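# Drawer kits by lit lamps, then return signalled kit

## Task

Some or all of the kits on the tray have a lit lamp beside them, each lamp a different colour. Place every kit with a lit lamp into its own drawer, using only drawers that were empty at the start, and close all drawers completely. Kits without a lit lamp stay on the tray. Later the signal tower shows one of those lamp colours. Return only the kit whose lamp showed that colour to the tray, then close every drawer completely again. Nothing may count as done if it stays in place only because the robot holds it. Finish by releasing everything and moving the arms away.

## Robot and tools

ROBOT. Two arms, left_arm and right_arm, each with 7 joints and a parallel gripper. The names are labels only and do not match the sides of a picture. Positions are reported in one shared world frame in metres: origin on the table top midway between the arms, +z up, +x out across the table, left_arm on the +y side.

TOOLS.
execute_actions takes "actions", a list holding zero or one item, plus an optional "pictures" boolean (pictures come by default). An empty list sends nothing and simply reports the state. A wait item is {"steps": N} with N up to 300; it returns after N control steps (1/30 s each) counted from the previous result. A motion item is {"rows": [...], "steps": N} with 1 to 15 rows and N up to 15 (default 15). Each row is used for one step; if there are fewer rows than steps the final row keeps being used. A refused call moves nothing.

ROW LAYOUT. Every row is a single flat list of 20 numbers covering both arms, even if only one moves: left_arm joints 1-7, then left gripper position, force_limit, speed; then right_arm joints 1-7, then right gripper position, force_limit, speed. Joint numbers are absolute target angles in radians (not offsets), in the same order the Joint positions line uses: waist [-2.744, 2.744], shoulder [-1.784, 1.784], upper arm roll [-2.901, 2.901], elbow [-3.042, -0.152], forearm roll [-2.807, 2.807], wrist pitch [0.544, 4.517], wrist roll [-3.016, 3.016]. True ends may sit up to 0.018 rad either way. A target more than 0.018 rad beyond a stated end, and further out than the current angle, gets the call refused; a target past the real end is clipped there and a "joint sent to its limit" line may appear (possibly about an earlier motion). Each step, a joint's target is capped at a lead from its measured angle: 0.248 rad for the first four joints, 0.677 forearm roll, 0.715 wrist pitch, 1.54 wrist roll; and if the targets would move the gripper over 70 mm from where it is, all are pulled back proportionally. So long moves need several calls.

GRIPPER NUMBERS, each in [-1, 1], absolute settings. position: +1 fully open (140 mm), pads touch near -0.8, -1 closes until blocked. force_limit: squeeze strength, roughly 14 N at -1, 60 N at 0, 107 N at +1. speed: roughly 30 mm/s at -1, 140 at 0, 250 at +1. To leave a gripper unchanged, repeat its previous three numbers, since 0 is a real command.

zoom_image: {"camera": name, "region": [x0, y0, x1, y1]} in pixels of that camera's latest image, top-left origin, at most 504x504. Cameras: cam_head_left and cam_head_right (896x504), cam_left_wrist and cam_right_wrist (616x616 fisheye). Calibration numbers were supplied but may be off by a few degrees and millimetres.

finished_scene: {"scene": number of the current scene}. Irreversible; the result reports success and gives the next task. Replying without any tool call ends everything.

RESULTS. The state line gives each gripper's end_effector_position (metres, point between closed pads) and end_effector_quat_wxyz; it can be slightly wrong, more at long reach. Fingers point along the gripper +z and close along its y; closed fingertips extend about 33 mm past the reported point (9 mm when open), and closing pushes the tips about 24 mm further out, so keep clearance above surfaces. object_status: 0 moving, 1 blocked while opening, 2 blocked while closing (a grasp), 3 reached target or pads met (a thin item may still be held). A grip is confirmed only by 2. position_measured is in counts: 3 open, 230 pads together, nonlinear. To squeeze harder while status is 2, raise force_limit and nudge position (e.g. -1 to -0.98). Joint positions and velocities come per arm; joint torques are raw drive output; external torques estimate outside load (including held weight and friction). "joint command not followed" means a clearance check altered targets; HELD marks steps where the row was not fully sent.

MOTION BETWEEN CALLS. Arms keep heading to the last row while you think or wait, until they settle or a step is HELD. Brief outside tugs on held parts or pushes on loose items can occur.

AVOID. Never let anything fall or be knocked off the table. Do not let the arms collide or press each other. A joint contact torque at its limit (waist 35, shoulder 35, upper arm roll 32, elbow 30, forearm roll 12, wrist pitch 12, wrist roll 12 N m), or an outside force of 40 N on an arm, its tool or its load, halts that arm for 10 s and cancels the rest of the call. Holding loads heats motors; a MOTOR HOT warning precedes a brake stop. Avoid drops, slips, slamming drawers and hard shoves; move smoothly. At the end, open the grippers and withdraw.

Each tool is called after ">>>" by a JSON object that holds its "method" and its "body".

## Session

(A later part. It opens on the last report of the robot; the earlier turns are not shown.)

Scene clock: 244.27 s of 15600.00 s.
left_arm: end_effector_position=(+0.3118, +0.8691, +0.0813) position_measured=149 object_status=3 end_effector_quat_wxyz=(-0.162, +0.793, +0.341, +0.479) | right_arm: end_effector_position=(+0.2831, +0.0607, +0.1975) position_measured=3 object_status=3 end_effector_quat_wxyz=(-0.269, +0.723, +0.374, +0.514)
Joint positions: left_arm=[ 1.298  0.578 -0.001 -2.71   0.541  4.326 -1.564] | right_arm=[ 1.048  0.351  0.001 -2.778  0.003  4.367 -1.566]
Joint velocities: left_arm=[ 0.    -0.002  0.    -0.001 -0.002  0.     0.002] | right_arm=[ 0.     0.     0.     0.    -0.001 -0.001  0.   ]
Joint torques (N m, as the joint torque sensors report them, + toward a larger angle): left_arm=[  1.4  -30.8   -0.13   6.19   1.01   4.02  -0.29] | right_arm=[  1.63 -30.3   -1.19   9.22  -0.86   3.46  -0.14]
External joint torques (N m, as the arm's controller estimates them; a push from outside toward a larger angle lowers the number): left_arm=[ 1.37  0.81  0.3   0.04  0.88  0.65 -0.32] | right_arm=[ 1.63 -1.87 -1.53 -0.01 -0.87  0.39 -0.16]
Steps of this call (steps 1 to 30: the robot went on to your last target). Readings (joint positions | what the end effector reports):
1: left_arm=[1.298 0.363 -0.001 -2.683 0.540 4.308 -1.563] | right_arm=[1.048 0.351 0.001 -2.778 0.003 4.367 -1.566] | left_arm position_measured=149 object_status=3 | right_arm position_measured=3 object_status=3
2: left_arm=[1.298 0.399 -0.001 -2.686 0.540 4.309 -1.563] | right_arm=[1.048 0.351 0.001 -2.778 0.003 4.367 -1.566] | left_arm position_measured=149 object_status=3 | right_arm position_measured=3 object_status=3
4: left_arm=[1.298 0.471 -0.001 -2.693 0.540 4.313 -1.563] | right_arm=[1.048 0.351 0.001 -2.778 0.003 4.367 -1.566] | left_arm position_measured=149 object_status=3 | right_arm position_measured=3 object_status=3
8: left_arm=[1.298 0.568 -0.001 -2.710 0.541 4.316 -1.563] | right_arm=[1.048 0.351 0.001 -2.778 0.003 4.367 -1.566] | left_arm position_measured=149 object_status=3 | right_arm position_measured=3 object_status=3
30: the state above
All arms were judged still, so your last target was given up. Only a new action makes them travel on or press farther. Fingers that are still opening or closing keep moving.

>>> {"method": "execute_actions", "body": {"actions": [{"rows":[[0.4437,0.58,0,-2.7085,0.544,4.33,-1.571,-0.16,0,0, 1.05,0.35,0,-2.778,0,4.37,-1.571,1,0,0]],"steps":15}], "pictures": false}}

>>> {"method": "execute_actions", "body": {"actions": [{"steps":40}]}}

Scene clock: 252.43 s of 15600.00 s.
left_arm: end_effector_position=(+0.5148, +0.6475, +0.0817) position_measured=149 object_status=3 end_effector_quat_wxyz=(-0.030, +0.855, +0.118, +0.505) | right_arm: end_effector_position=(+0.2831, +0.0607, +0.1975) position_measured=3 object_status=3 end_effector_quat_wxyz=(-0.269, +0.723, +0.374, +0.514)
Joint positions: left_arm=[ 0.756  0.578  0.003 -2.708  0.54   4.326 -1.564] | right_arm=[ 1.048  0.351  0.001 -2.778  0.003  4.367 -1.566]
Joint velocities: left_arm=[-1.087 -0.001 -0.054 -0.     0.013 -0.    -0.001] | right_arm=[-0.     0.003 -0.001  0.001  0.     0.001  0.001]
Joint torques (N m, as the joint torque sensors report them, + toward a larger angle): left_arm=[  2.86 -31.37   2.94   5.57   0.45   3.76   0.  ] | right_arm=[  1.62 -30.43  -0.96   9.17  -0.87   3.44  -0.16]
External joint torques (N m, as the arm's controller estimates them; a push from outside toward a larger angle lowers the number): left_arm=[-2.22  0.18  0.88  0.27  0.57  0.36 -0.03] | right_arm=[ 1.67 -2.15 -1.26 -0.05 -0.89  0.37 -0.19]
Steps of this call (steps 1 to 90: nothing new was sent; then 4.67 s passed at rest; steps 91 to 105: all 15 steps of this action). Readings (joint positions | what the end effector reports):
91: left_arm=[1.275 0.578 0.009 -2.709 0.539 4.326 -1.564] | right_arm=[1.048 0.351 0.001 -2.778 0.003 4.367 -1.566] | left_arm position_measured=149 object_status=3 | right_arm position_measured=3 object_status=3
92: left_arm=[1.242 0.578 0.011 -2.709 0.538 4.326 -1.564] | right_arm=[1.048 0.351 0.001 -2.778 0.003 4.367 -1.566] | left_arm position_measured=149 object_status=3 | right_arm position_measured=3 object_status=3
94: left_arm=[1.170 0.578 0.010 -2.709 0.538 4.326 -1.564] | right_arm=[1.048 0.351 0.001 -2.778 0.003 4.367 -1.566] | left_arm position_measured=149 object_status=3 | right_arm position_measured=3 object_status=3
98: left_arm=[1.021 0.578 0.006 -2.709 0.539 4.326 -1.564] | right_arm=[1.048 0.351 0.001 -2.778 0.003 4.367 -1.566] | left_arm position_measured=149 object_status=3 | right_arm position_measured=3 object_status=3
105: the state above

Scene clock: 253.77 s of 15600.00 s.
left_arm: end_effector_position=(+0.5698, +0.4770, +0.0823) position_measured=149 object_status=3 end_effector_quat_wxyz=(+0.052, +0.862, -0.019, +0.504) | right_arm: end_effector_position=(+0.2831, +0.0607, +0.1975) position_measured=3 object_status=3 end_effector_quat_wxyz=(-0.269, +0.723, +0.374, +0.514)
Joint positions: left_arm=[ 0.446  0.578 -0.003 -2.708  0.544  4.327 -1.564] | right_arm=[ 1.048  0.351  0.001 -2.778  0.003  4.367 -1.566]
Joint velocities: left_arm=[ 0.    -0.    -0.001  0.    -0.001  0.    -0.002] | right_arm=[-0.001 -0.001 -0.001  0.001  0.002 -0.    -0.001]
Joint torques (N m, as the joint torque sensors report them, + toward a larger angle): left_arm=[ -2.38 -30.54   0.89   6.08   0.24   3.96  -0.3 ] | right_arm=[  1.61 -30.54  -1.24   8.97  -0.91   3.47  -0.11]
External joint torques (N m, as the arm's controller estimates them; a push from outside toward a larger angle lowers the number): left_arm=[-2.35  0.96  1.41 -0.09  0.1   0.61 -0.32] | right_arm=[ 1.7  -2.14 -1.5  -0.28 -0.94  0.39 -0.14]
Steps of this call (steps 1 to 30: the robot went on to your last target; steps 31 to 40: nothing new was sent). Readings (joint positions | what the end effector reports):
1: left_arm=[0.718 0.578 0.003 -2.708 0.540 4.326 -1.564] | right_arm=[1.048 0.351 0.001 -2.778 0.003 4.367 -1.566] | left_arm position_measured=149 object_status=3 | right_arm position_measured=3 object_status=3
2: left_arm=[0.679 0.578 0.002 -2.708 0.540 4.326 -1.564] | right_arm=[1.048 0.351 0.001 -2.778 0.003 4.367 -1.566] | left_arm position_measured=149 object_status=3 | right_arm position_measured=3 object_status=3
4: left_arm=[0.603 0.578 0.002 -2.708 0.540 4.326 -1.564] | right_arm=[1.048 0.351 0.001 -2.778 0.003 4.367 -1.566] | left_arm position_measured=149 object_status=3 | right_arm position_measured=3 object_status=3
8: left_arm=[0.474 0.578 -0.004 -2.708 0.543 4.327 -1.564] | right_arm=[1.048 0.351 0.001 -2.778 0.003 4.367 -1.566] | left_arm position_measured=149 object_status=3 | right_arm position_measured=3 object_status=3
40: the state above
All arms were judged still, so your last target was given up. Only a new action makes them travel on or press farther. Fingers that are still opening or closing keep moving.
camera_calibration (this result's frames):
cam_left_wrist: T_world_to_cam=[[-0.112475, -0.988985, -0.0962181, 0.55195], [-0.795033, 0.147655, -0.58832, 0.44412], [0.596047, 0.0103251, -0.802883, -0.0878365], [0, 0, 0, 1]] pos_world=[0.467526, 0.481201, 0.24387]
cam_right_wrist: T_world_to_cam=[[0.80926, -0.587449, -0.000816374, -0.196138], [-0.393323, -0.540801, -0.743526, 0.282381], [0.436343, 0.602027, -0.668706, 0.148241], [0, 0, 0, 1]] pos_world=[0.20511, -0.0517539, 0.308928]

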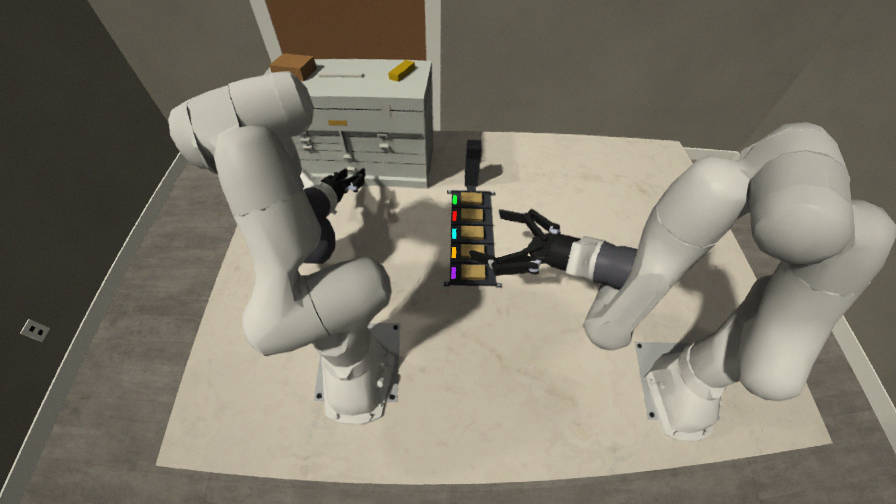

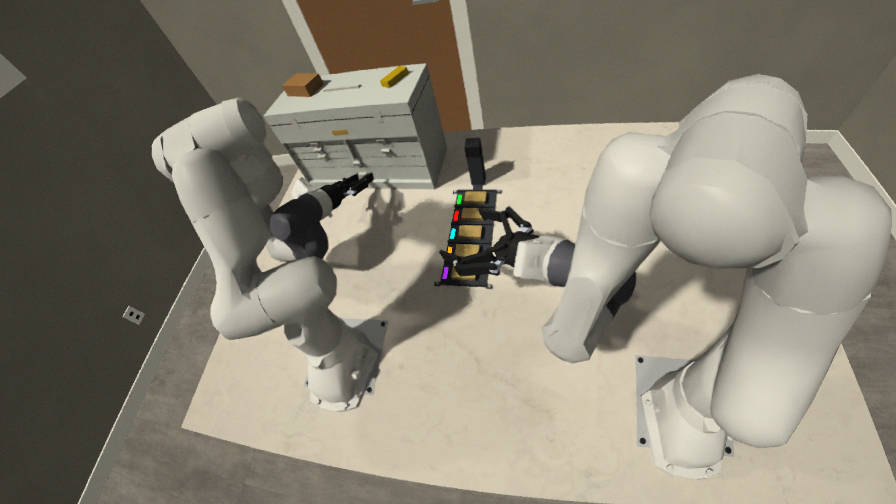

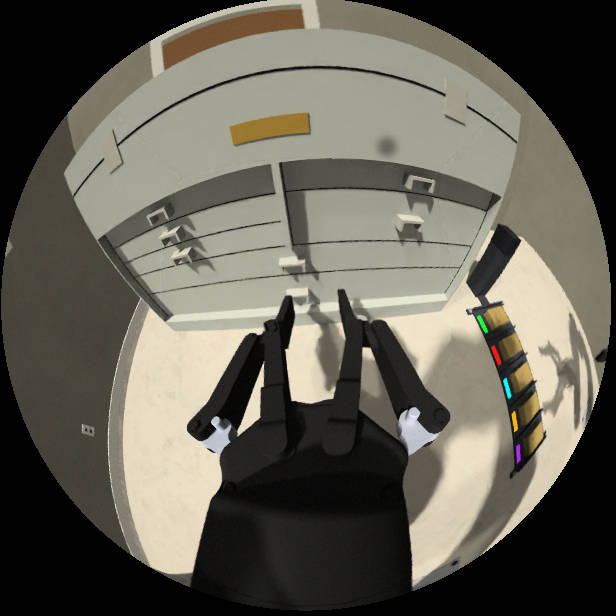

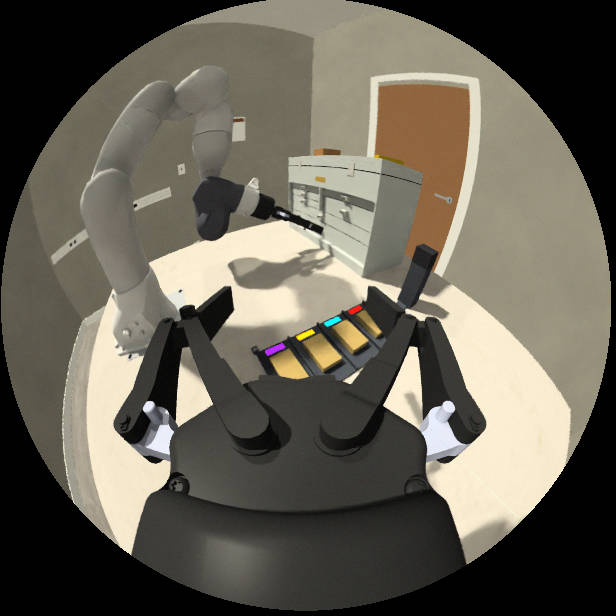

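>>> {"method": "zoom_image", "body": {"camera": "cam_left_wrist", "region": [90, 140, 510, 350]}}

>>> {"method": "zoom_image", "body": {"camera": "cam_right_wrist", "region": [260, 170, 400, 280]}}

Region (90, 140, 510, 350) of cam_left_wrist's 616x616 image, scaled by 1.200, with more detail than that image has.

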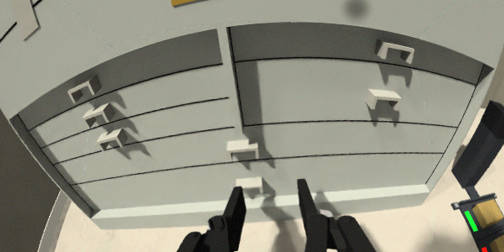

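Region (260, 170, 400, 280) of cam_right_wrist's 616x616 image, scaled by 3.600, with more detail than that image has; it fills the top 396 rows of this view, and the rest is white.

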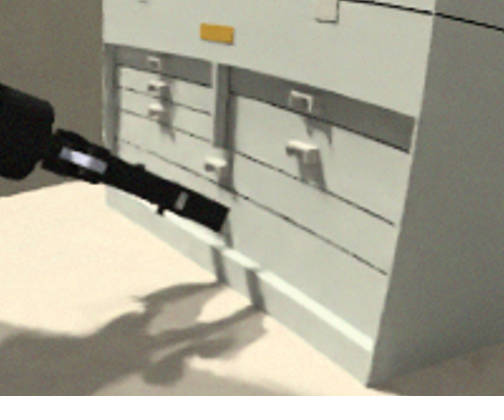

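>>> {"method": "execute_actions", "body": {"actions": [{"rows":[[0.4255,0.6315,0,-2.6377,0.4855,4.311,-1.49,-0.16,0,0, 1.05,0.35,0,-2.778,0,4.37,-1.571,1,0,0]],"steps":15}], "pictures": false}}

>>> {"method": "execute_actions", "body": {"actions": [{"steps":15}]}}

>>> {"method": "zoom_image", "body": {"camera": "cam_left_wrist", "region": [220, 220, 420, 360]}}

>>> {"method": "zoom_image", "body": {"camera": "cam_right_wrist", "region": [280, 190, 370, 260]}}

Scene clock: 301.43 s of 15600.00 s.
left_arm: end_effector_position=(+0.5890, +0.4934, +0.0704) position_measured=149 object_status=3 end_effector_quat_wxyz=(+0.022, +0.861, -0.030, +0.506) | right_arm: end_effector_position=(+0.2831, +0.0607, +0.1975) position_measured=3 object_status=3 end_effector_quat_wxyz=(-0.269, +0.723, +0.374, +0.514)
Joint positions: left_arm=[ 0.429  0.629 -0.002 -2.639  0.489  4.316 -1.51 ] | right_arm=[ 1.048  0.351  0.001 -2.778  0.003  4.367 -1.566]
Joint velocities: left_arm=[-0.     0.002  0.001  0.001 -0.007 -0.003  0.043] | right_arm=[ 0.    -0.001  0.    -0.    -0.002 -0.001 -0.002]
Joint torques (N m, as the joint torque sensors report them, + toward a larger angle): left_arm=[ -3.12 -31.59   1.19   6.31  -0.33   2.89   0.54] | right_arm=[  1.48 -30.42  -1.18   8.52  -0.92   3.49  -0.16]
External joint torques (N m, as the arm's controller estimates them; a push from outside toward a larger angle lowers the number): left_arm=[-3.18  1.53  1.56 -0.28 -0.43 -0.47  0.52] | right_arm=[ 1.45 -1.97 -1.54 -0.73 -0.92  0.4  -0.18]
Steps of this call (steps 1 to 90: nothing new was sent; then 44.17 s passed at rest; steps 91 to 105: all 15 steps of this action). Readings (joint positions | what the end effector reports):
91: left_arm=[0.442 0.590 -0.002 -2.692 0.532 4.326 -1.558] | right_arm=[1.048 0.351 0.001 -2.778 0.003 4.367 -1.566] | left_arm position_measured=149 object_status=3 | right_arm position_measured=3 object_status=3
92: left_arm=[0.438 0.604 -0.002 -2.673 0.521 4.324 -1.552] | right_arm=[1.048 0.351 0.001 -2.778 0.003 4.367 -1.566] | left_arm position_measured=149 object_status=3 | right_arm position_measured=3 object_status=3
94: left_arm=[0.432 0.619 -0.002 -2.653 0.507 4.320 -1.541] | right_arm=[1.048 0.351 0.001 -2.778 0.003 4.367 -1.566] | left_arm position_measured=149 object_status=3 | right_arm position_measured=3 object_status=3
98: left_arm=[0.429 0.628 -0.002 -2.642 0.495 4.317 -1.525] | right_arm=[1.048 0.351 0.001 -2.778 0.003 4.367 -1.566] | left_arm position_measured=149 object_status=3 | right_arm position_measured=3 object_status=3
105: the state above

Scene clock: 301.93 s of 15600.00 s.
left_arm: end_effector_position=(+0.5890, +0.4937, +0.0703) position_measured=149 object_status=3 end_effector_quat_wxyz=(+0.019, +0.861, -0.034, +0.506) | right_arm: end_effector_position=(+0.2831, +0.0607, +0.1975) position_measured=3 object_status=3 end_effector_quat_wxyz=(-0.269, +0.723, +0.374, +0.514)
Joint positions: left_arm=[ 0.428  0.629 -0.002 -2.639  0.488  4.315 -1.499] | right_arm=[ 1.048  0.351  0.001 -2.778  0.003  4.367 -1.566]
Joint velocities: left_arm=[ 0.001 -0.     0.001 -0.    -0.001 -0.     0.008] | right_arm=[ 0.001 -0.     0.    -0.    -0.    -0.    -0.002]
Joint torques (N m, as the joint torque sensors report them, + toward a larger angle): left_arm=[ -1.78 -31.58   1.1    7.14  -0.43   2.76   0.42] | right_arm=[  1.52 -30.35  -1.15   8.75  -0.85   3.48  -0.15]
External joint torques (N m, as the arm's controller estimates them; a push from outside toward a larger angle lowers the number): left_arm=[-1.9   1.57  1.41  0.59 -0.51 -0.59  0.4 ] | right_arm=[ 1.48 -1.89 -1.53 -0.51 -0.85  0.4  -0.18]
Steps of this call (steps 1 to 15: the robot went on to your last target). Readings (joint positions | what the end effector reports):
1: left_arm=[0.429 0.629 -0.002 -2.639 0.489 4.316 -1.509] | right_arm=[1.048 0.351 0.001 -2.778 0.003 4.367 -1.566] | left_arm position_measured=149 object_status=3 | right_arm position_measured=3 object_status=3
2: left_arm=[0.428 0.629 -0.002 -2.639 0.489 4.316 -1.507] | right_arm=[1.048 0.351 0.001 -2.778 0.003 4.367 -1.566] | left_arm position_measured=149 object_status=3 | right_arm position_measured=3 object_status=3
4: left_arm=[0.428 0.629 -0.002 -2.639 0.489 4.315 -1.505] | right_arm=[1.048 0.351 0.001 -2.778 0.003 4.367 -1.566] | left_arm position_measured=149 object_status=3 | right_arm position_measured=3 object_status=3
8: left_arm=[0.428 0.629 -0.002 -2.639 0.488 4.315 -1.502] | right_arm=[1.048 0.351 0.001 -2.778 0.003 4.367 -1.566] | left_arm position_measured=149 object_status=3 | right_arm position_measured=3 object_status=3
15: the state above
camera_calibration (this result's frames):
cam_left_wrist: T_world_to_cam=[[-0.105862, -0.980081, -0.16803, 0.566215], [-0.791855, 0.185298, -0.58192, 0.428963], [0.601464, 0.0714528, -0.795698, -0.143041], [0, 0, 0, 1]] pos_world=[0.485651, 0.485671, 0.230946]
cam_right_wrist: T_world_to_cam=[[0.80926, -0.587449, -0.00081627, -0.196138], [-0.393322, -0.540801, -0.743527, 0.282382], [0.436343, 0.602028, -0.668706, 0.148241], [0, 0, 0, 1]] pos_world=[0.20511, -0.0517539, 0.308928]

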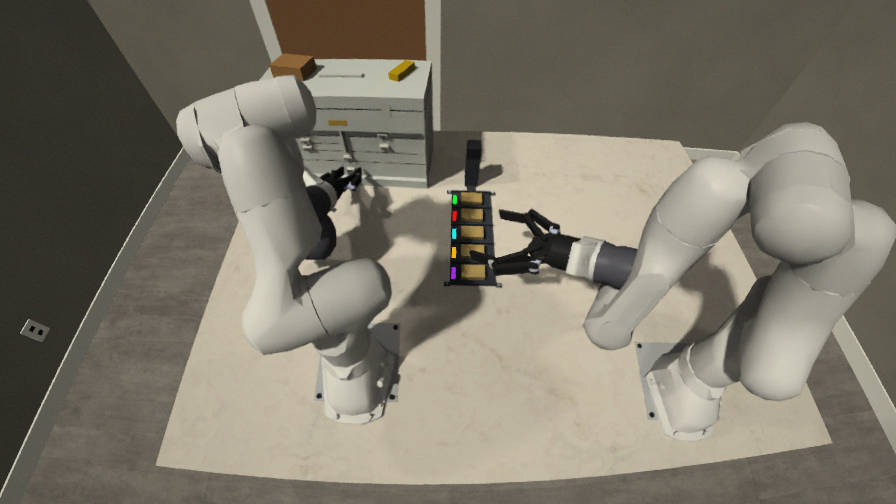

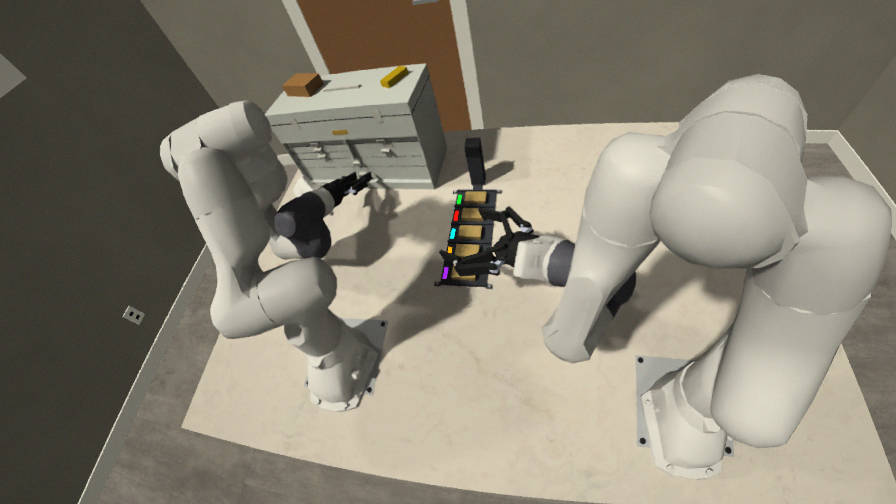

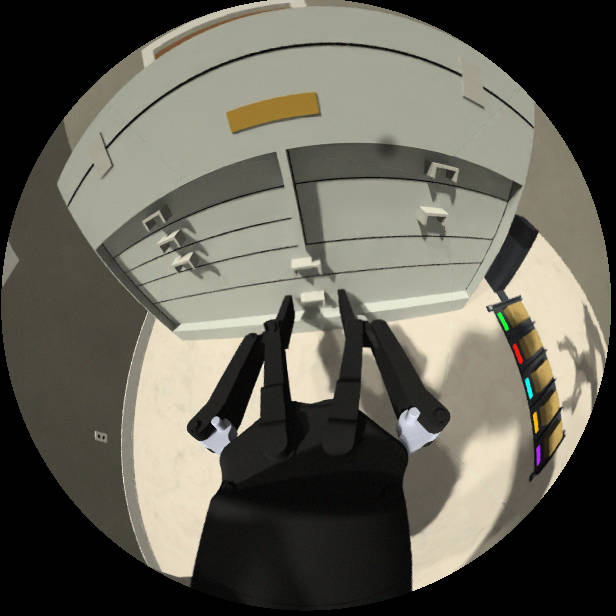

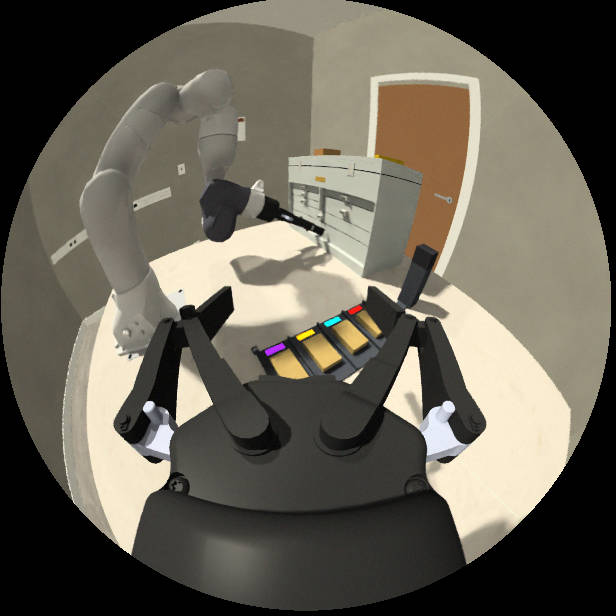

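Region (220, 220, 420, 360) of cam_left_wrist's 616x616 image, scaled by 2.520, with more detail than that image has; it fills the top 353 rows of this view, and the rest is white.

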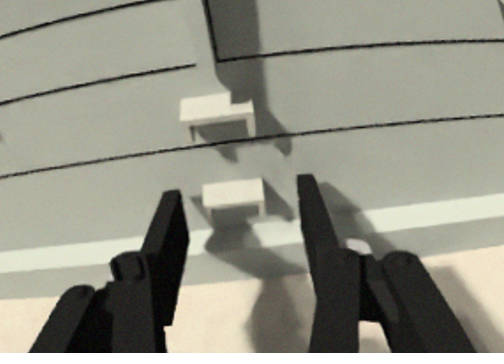

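Region (280, 190, 370, 260) of cam_right_wrist's 616x616 image, scaled by 5.600, with more detail than that image has.

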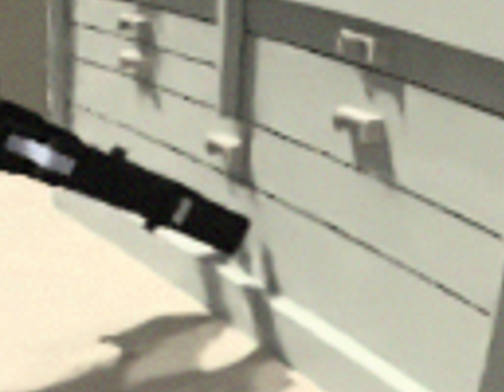

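>>> {"method": "execute_actions", "body": {"actions": [{"rows":[[0.4178,0.6349,0,-2.6107,0.478,4.287,-1.49,-0.16,0,0, 1.05,0.35,0,-2.778,0,4.37,-1.571,1,0,0]],"steps":15}], "pictures": false}}

>>> {"method": "execute_actions", "body": {"actions": [{"rows":[[0.4178,0.6349,0,-2.6107,0.478,4.287,-1.49,-1,0,-0.5, 1.05,0.35,0,-2.778,0,4.37,-1.571,1,0,0]],"steps":15}], "pictures": false}}

>>> {"method": "execute_actions", "body": {"actions": [{"steps":15}]}}

>>> {"method": "zoom_image", "body": {"camera": "cam_left_wrist", "region": [220, 220, 420, 360]}}

Scene clock: 313.53 s of 15600.00 s.
left_arm: end_effector_position=(+0.5971, +0.4956, +0.0707) position_measured=149 object_status=3 end_effector_quat_wxyz=(+0.015, +0.861, -0.039, +0.507) | right_arm: end_effector_position=(+0.2831, +0.0607, +0.1975) position_measured=3 object_status=3 end_effector_quat_wxyz=(-0.269, +0.723, +0.374, +0.514)
Joint positions: left_arm=[ 0.422  0.632 -0.001 -2.618  0.483  4.301 -1.496] | right_arm=[ 1.048  0.351  0.001 -2.778  0.003  4.367 -1.566]
Joint velocities: left_arm=[-0.001  0.     0.     0.    -0.     0.    -0.001] | right_arm=[-0.001  0.001  0.001  0.     0.001  0.001 -0.002]
Joint torques (N m, as the joint torque sensors report them, + toward a larger angle): left_arm=[ -2.8  -31.87   0.82  10.84  -0.99   1.38   0.38] | right_arm=[  1.83 -30.22  -0.76   8.75  -0.89   3.47  -0.07]
External joint torques (N m, as the arm's controller estimates them; a push from outside toward a larger angle lowers the number): left_arm=[-2.79  1.76  1.22  3.89 -1.07 -1.97  0.35] | right_arm=[ 1.79 -1.86 -1.14 -0.47 -0.9   0.39 -0.1 ]
Steps of this call (steps 1 to 15: the robot went on to your last target; steps 16 to 90: nothing new was sent; then 8.10 s passed at rest; steps 91 to 105: all 15 steps of this action). Readings (joint positions | what the end effector reports):
91: left_arm=[0.427 0.631 -0.001 -2.633 0.487 4.311 -1.497] | right_arm=[1.048 0.351 0.001 -2.778 0.003 4.367 -1.566] | left_arm position_measured=149 object_status=3 | right_arm position_measured=3 object_status=3
92: left_arm=[0.425 0.632 -0.001 -2.626 0.485 4.307 -1.497] | right_arm=[1.048 0.351 0.001 -2.778 0.003 4.367 -1.566] | left_arm position_measured=149 object_status=3 | right_arm position_measured=3 object_status=3
94: left_arm=[0.422 0.632 -0.001 -2.618 0.484 4.302 -1.497] | right_arm=[1.048 0.351 0.001 -2.778 0.003 4.367 -1.566] | left_arm position_measured=149 object_status=3 | right_arm position_measured=3 object_status=3
98: left_arm=[0.422 0.632 -0.001 -2.618 0.483 4.301 -1.497] | right_arm=[1.048 0.351 0.001 -2.778 0.003 4.367 -1.566] | left_arm position_measured=149 object_status=3 | right_arm position_measured=3 object_status=3
105: the state above

Scene clock: 314.03 s of 15600.00 s.
left_arm: end_effector_position=(+0.5967, +0.4962, +0.0710) position_measured=193 object_status=0 end_effector_quat_wxyz=(+0.014, +0.861, -0.039, +0.507) | right_arm: end_effector_position=(+0.2831, +0.0607, +0.1975) position_measured=3 object_status=3 end_effector_quat_wxyz=(-0.269, +0.723, +0.374, +0.514)
Joint positions: left_arm=[ 0.42   0.632  0.001 -2.619  0.482  4.303 -1.496] | right_arm=[ 1.048  0.351  0.001 -2.778  0.003  4.367 -1.566]
Joint velocities: left_arm=[-0.    -0.    -0.001 -0.001 -0.001 -0.001 -0.002] | right_arm=[-0.002  0.    -0.001 -0.     0.    -0.    -0.   ]
Joint torques (N m, as the joint torque sensors report them, + toward a larger angle): left_arm=[ -1.9  -31.39  -0.14  10.71  -0.71   1.01   0.4 ] | right_arm=[  1.65 -30.18  -1.01   8.64  -0.84   3.51  -0.16]
External joint torques (N m, as the arm's controller estimates them; a push from outside toward a larger angle lowers the number): left_arm=[-1.84  2.19  0.28  3.79 -0.81 -2.34  0.37] | right_arm=[ 1.74 -1.81 -1.27 -0.6  -0.87  0.44 -0.18]
Steps of this call (steps 1 to 15: all 15 steps of this action). Readings (joint positions | what the end effector reports):
1: left_arm=[0.422 0.632 -0.001 -2.617 0.482 4.301 -1.496] | right_arm=[1.048 0.351 0.001 -2.778 0.003 4.367 -1.566] | left_arm position_measured=149 object_status=0 | right_arm position_measured=3 object_status=3
2: left_arm=[0.422 0.632 0.001 -2.617 0.480 4.301 -1.496] | right_arm=[1.048 0.351 0.001 -2.778 0.003 4.367 -1.566] | left_arm position_measured=153 object_status=0 | right_arm position_measured=3 object_status=3
4: left_arm=[0.423 0.632 0.003 -2.616 0.478 4.301 -1.496] | right_arm=[1.048 0.351 0.001 -2.778 0.003 4.367 -1.566] | left_arm position_measured=162 object_status=0 | right_arm position_measured=3 object_status=3
8: left_arm=[0.421 0.632 0.001 -2.618 0.481 4.302 -1.496] | right_arm=[1.048 0.351 0.001 -2.778 0.003 4.367 -1.566] | left_arm position_measured=181 object_status=0 | right_arm position_measured=3 object_status=3
15: the state above

Scene clock: 314.53 s of 15600.00 s.
left_arm: end_effector_position=(+0.5967, +0.4962, +0.0710) position_measured=193 object_status=2 end_effector_quat_wxyz=(+0.014, +0.861, -0.039, +0.507) | right_arm: end_effector_position=(+0.2831, +0.0607, +0.1975) position_measured=3 object_status=3 end_effector_quat_wxyz=(-0.269, +0.723, +0.374, +0.514)
Joint positions: left_arm=[ 0.42   0.632  0.001 -2.619  0.482  4.303 -1.496] | right_arm=[ 1.048  0.351  0.001 -2.778  0.003  4.367 -1.566]
Joint velocities: left_arm=[-0.    -0.002 -0.     0.001 -0.     0.    -0.001] | right_arm=[-0.    -0.001 -0.    -0.001 -0.     0.001 -0.   ]
Joint torques (N m, as the joint torque sensors report them, + toward a larger angle): left_arm=[ -1.7  -31.04  -1.01  11.37  -0.69   1.03   0.38] | right_arm=[  1.79 -30.39  -1.02   8.69  -0.89   3.49  -0.16]
External joint torques (N m, as the arm's controller estimates them; a push from outside toward a larger angle lowers the number): left_arm=[-1.75  2.63 -0.69  4.36 -0.76 -2.34  0.35] | right_arm=[ 1.8  -1.97 -1.35 -0.56 -0.9   0.41 -0.19]
Steps of this call (steps 1 to 15: the robot went on to your last target). Readings (joint positions | what the end effector reports):
1: left_arm=[0.420 0.632 0.001 -2.619 0.482 4.303 -1.496] | right_arm=[1.048 0.351 0.001 -2.778 0.003 4.367 -1.566] | left_arm position_measured=193 object_status=2 | right_arm position_measured=3 object_status=3
2: left_arm=[0.420 0.632 0.001 -2.619 0.482 4.303 -1.496] | right_arm=[1.048 0.351 0.001 -2.778 0.003 4.367 -1.566] | left_arm position_measured=193 object_status=2 | right_arm position_measured=3 object_status=3
4: left_arm=[0.420 0.632 0.001 -2.619 0.482 4.303 -1.496] | right_arm=[1.048 0.351 0.001 -2.778 0.003 4.367 -1.566] | left_arm position_measured=193 object_status=2 | right_arm position_measured=3 object_status=3
8: left_arm=[0.420 0.632 0.001 -2.619 0.482 4.303 -1.496] | right_arm=[1.048 0.351 0.001 -2.778 0.003 4.367 -1.566] | left_arm position_measured=193 object_status=2 | right_arm position_measured=3 object_status=3
15: the state above
All arms were judged still, so your last target was given up. Only a new action makes them travel on or press farther. Fingers that are still opening or closing keep moving.
camera_calibration (this result's frames):
cam_left_wrist: T_world_to_cam=[[-0.107427, -0.977556, -0.181226, 0.570202], [-0.789721, 0.194638, -0.58177, 0.429105], [0.603987, 0.0806198, -0.792906, -0.153526], [0, 0, 0, 1]] pos_world=[0.492856, 0.486262, 0.231245]
cam_right_wrist: T_world_to_cam=[[0.80926, -0.587449, -0.000816048, -0.196138], [-0.393322, -0.540801, -0.743527, 0.282382], [0.436343, 0.602028, -0.668706, 0.148241], [0, 0, 0, 1]] pos_world=[0.205109, -0.0517539, 0.308928]

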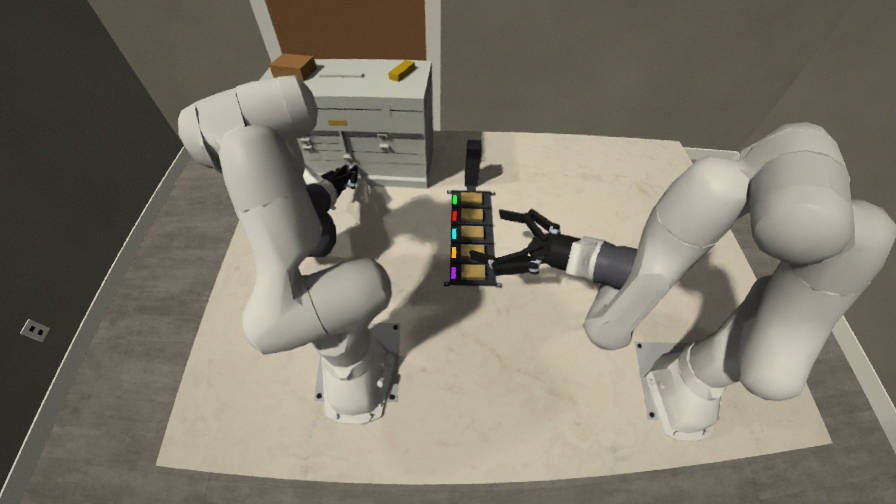

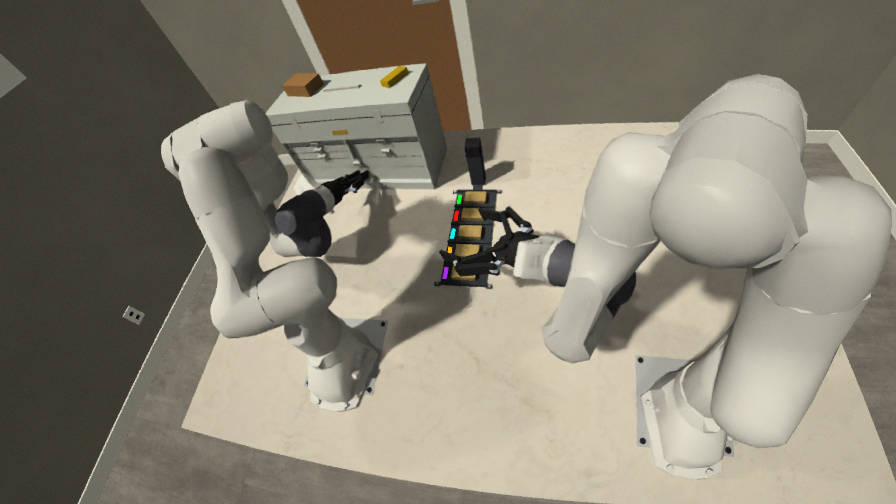

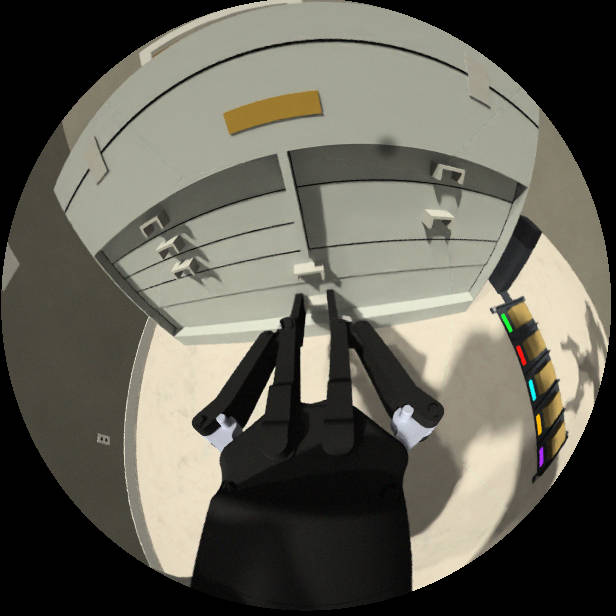

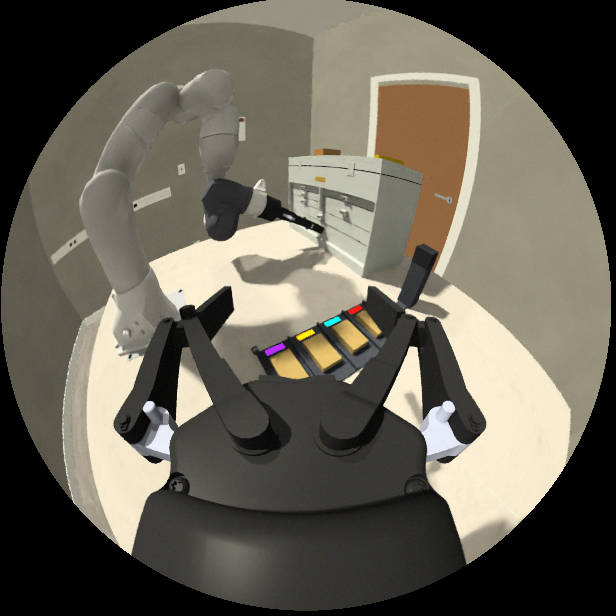

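Region (220, 220, 420, 360) of cam_left_wrist's 616x616 image, scaled by 2.520, with more detail than that image has; it fills the top 353 rows of this view, and the rest is white.

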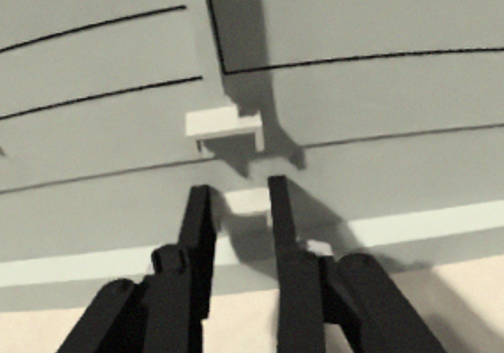

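>>> {"method": "execute_actions", "body": {"actions": [{"rows":[[0.432,0.630,0,-2.637,0.490,4.316,-1.48,-1,0,-0.5, 1.05,0.35,0,-2.778,0,4.37,-1.571,1,0,0],[0.432,0.630,0,-2.637,0.490,4.316,-1.48,-1,0,-0.5, 1.05,0.35,0,-2.778,0,4.37,-1.571,1,0,0],[0.432,0.630,0,-2.637,0.490,4.316,-1.48,-1,0,-0.5, 1.05,0.35,0,-2.778,0,4.37,-1.571,1,0,0],[0.444,0.6285,0,-2.655,0.498,4.33,-1.47,-1,0,-0.5, 1.05,0.35,0,-2.778,0,4.37,-1.571,1,0,0],[0.444,0.6285,0,-2.655,0.498,4.33,-1.47,-1,0,-0.5, 1.05,0.35,0,-2.778,0,4.37,-1.571,1,0,0],[0.444,0.6285,0,-2.655,0.498,4.33,-1.47,-1,0,-0.5, 1.05,0.35,0,-2.778,0,4.37,-1.571,1,0,0],[0.456,0.627,0,-2.673,0.506,4.343,-1.46,-1,0,-0.5, 1.05,0.35,0,-2.778,0,4.37,-1.571,1,0,0],[0.456,0.627,0,-2.673,0.506,4.343,-1.46,-1,0,-0.5, 1.05,0.35,0,-2.778,0,4.37,-1.571,1,0,0],[0.456,0.627,0,-2.673,0.506,4.343,-1.46,-1,0,-0.5, 1.05,0.35,0,-2.778,0,4.37,-1.571,1,0,0],[0.4686,0.625,0,-2.6912,0.5145,4.357,-1.452,-1,0,-0.5, 1.05,0.35,0,-2.778,0,4.37,-1.571,1,0,0]],"steps":15}], "pictures": false}}

>>> {"method": "execute_actions", "body": {"actions": [{"steps":15}]}}

Scene clock: 370.50 s of 15600.00 s.
left_arm: end_effector_position=(+0.5702, +0.4979, +0.0713) position_measured=193 object_status=2 end_effector_quat_wxyz=(+0.018, +0.861, -0.034, +0.508) | right_arm: end_effector_position=(+0.2831, +0.0607, +0.1975) position_measured=3 object_status=3 end_effector_quat_wxyz=(-0.269, +0.723, +0.374, +0.514)
Joint positions: left_arm=[ 0.462  0.624 -0.001 -2.684  0.51   4.351 -1.472] | right_arm=[ 1.048  0.351  0.001 -2.778  0.003  4.367 -1.566]
Joint velocities: left_arm=[ 0.022  0.     0.001 -0.033  0.016  0.03   0.042] | right_arm=[-0.001  0.    -0.001 -0.    -0.    -0.    -0.001]
Joint torques (N m, as the joint torque sensors report them, + toward a larger angle): left_arm=[  2.25 -31.69  -0.26   3.83   0.91   3.78   0.49] | right_arm=[  1.25 -30.22  -1.23   9.27  -0.85   3.48  -0.18]
External joint torques (N m, as the arm's controller estimates them; a push from outside toward a larger angle lowers the number): left_arm=[ 2.56  0.65  0.42 -2.23  0.72  0.37  0.44] | right_arm=[ 1.33 -1.86 -1.5   0.06 -0.88  0.41 -0.2 ]
Steps of this call (steps 1 to 90: nothing new was sent; then 52.47 s passed at rest; steps 91 to 105: all 15 steps of this action). Readings (joint positions | what the end effector reports):
91: left_arm=[0.422 0.631 0.001 -2.622 0.483 4.305 -1.496] | right_arm=[1.048 0.351 0.001 -2.778 0.003 4.367 -1.566] | left_arm position_measured=193 object_status=2 | right_arm position_measured=3 object_status=3
92: left_arm=[0.424 0.631 0.001 -2.626 0.484 4.307 -1.496] | right_arm=[1.048 0.351 0.001 -2.778 0.003 4.367 -1.566] | left_arm position_measured=193 object_status=2 | right_arm position_measured=3 object_status=3
94: left_arm=[0.429 0.630 -0.000 -2.633 0.487 4.312 -1.494] | right_arm=[1.048 0.351 0.001 -2.778 0.003 4.367 -1.566] | left_arm position_measured=193 object_status=2 | right_arm position_measured=3 object_status=3
98: left_arm=[0.443 0.627 -0.001 -2.655 0.497 4.328 -1.487] | right_arm=[1.048 0.351 0.001 -2.778 0.003 4.367 -1.566] | left_arm position_measured=193 object_status=2 | right_arm position_measured=3 object_status=3
105: the state above

Scene clock: 371.00 s of 15600.00 s.
left_arm: end_effector_position=(+0.5691, +0.4980, +0.0713) position_measured=193 object_status=2 end_effector_quat_wxyz=(+0.017, +0.861, -0.036, +0.508) | right_arm: end_effector_position=(+0.2831, +0.0607, +0.1975) position_measured=3 object_status=3 end_effector_quat_wxyz=(-0.269, +0.723, +0.374, +0.514)
Joint positions: left_arm=[ 0.464  0.624 -0.001 -2.687  0.512  4.353 -1.466] | right_arm=[ 1.048  0.351  0.001 -2.778  0.003  4.367 -1.566]
Joint velocities: left_arm=[-0.001  0.001 -0.001 -0.001  0.001  0.001  0.003] | right_arm=[-0.001 -0.    -0.     0.    -0.001  0.001  0.002]
Joint torques (N m, as the joint torque sensors report them, + toward a larger angle): left_arm=[  1.37 -32.13   0.5    2.84   1.01   4.06   0.76] | right_arm=[  1.96 -30.34  -1.29   9.28  -0.93   3.48  -0.21]
External joint torques (N m, as the arm's controller estimates them; a push from outside toward a larger angle lowers the number): left_arm=[ 1.43 -0.02  0.97 -2.78  0.86  0.7   0.74] | right_arm=[ 2.01 -1.95 -1.59  0.07 -0.95  0.4  -0.23]
Steps of this call (steps 1 to 15: the robot went on to your last target). Readings (joint positions | what the end effector reports):
1: left_arm=[0.463 0.624 -0.001 -2.685 0.511 4.352 -1.471] | right_arm=[1.048 0.351 0.001 -2.778 0.003 4.367 -1.566] | left_arm position_measured=193 object_status=2 | right_arm position_measured=3 object_status=3
2: left_arm=[0.463 0.624 -0.001 -2.686 0.511 4.352 -1.470] | right_arm=[1.048 0.351 0.001 -2.778 0.003 4.367 -1.566] | left_arm position_measured=193 object_status=2 | right_arm position_measured=3 object_status=3
4: left_arm=[0.464 0.624 -0.001 -2.686 0.511 4.353 -1.468] | right_arm=[1.048 0.351 0.001 -2.778 0.003 4.367 -1.566] | left_arm position_measured=193 object_status=2 | right_arm position_measured=3 object_status=3
8: left_arm=[0.464 0.624 -0.001 -2.687 0.512 4.353 -1.467] | right_arm=[1.048 0.351 0.001 -2.778 0.003 4.367 -1.566] | left_arm position_measured=193 object_status=2 | right_arm position_measured=3 object_status=3
15: the state above
All arms were judged still, so your last target was given up. Only a new action makes them travel on or press farther. Fingers that are still opening or closing keep moving.
camera_calibration (this result's frames):
cam_left_wrist: T_world_to_cam=[[-0.10597, -0.978938, -0.174503, 0.568466], [-0.789666, 0.189502, -0.583538, 0.409716], [0.604316, 0.0759613, -0.793116, -0.134577], [0, 0, 0, 1]] pos_world=[0.465107, 0.489074, 0.231549]
cam_right_wrist: T_world_to_cam=[[0.809263, -0.587446, -0.000815651, -0.196136], [-0.393315, -0.540797, -0.743533, 0.282384], [0.436344, 0.602035, -0.668699, 0.148241], [0, 0, 0, 1]] pos_world=[0.205107, -0.0517533, 0.30893]

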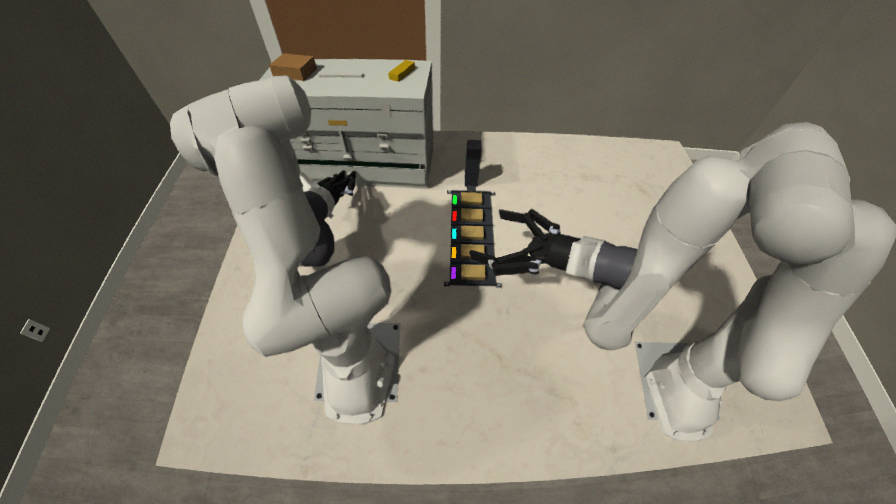

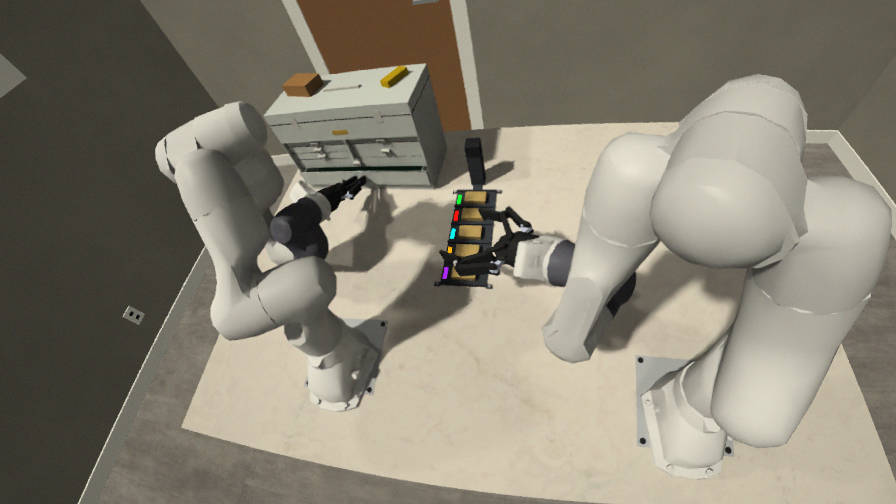

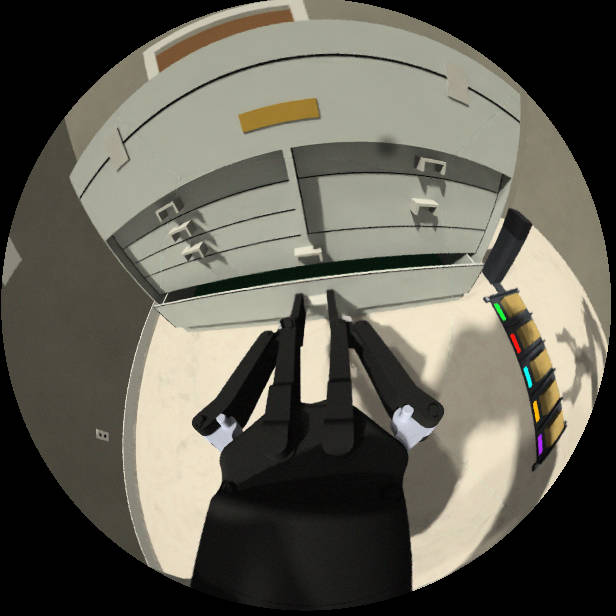

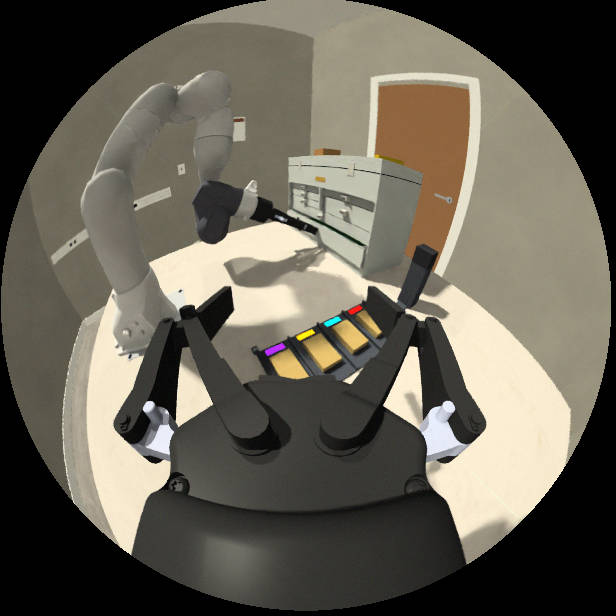

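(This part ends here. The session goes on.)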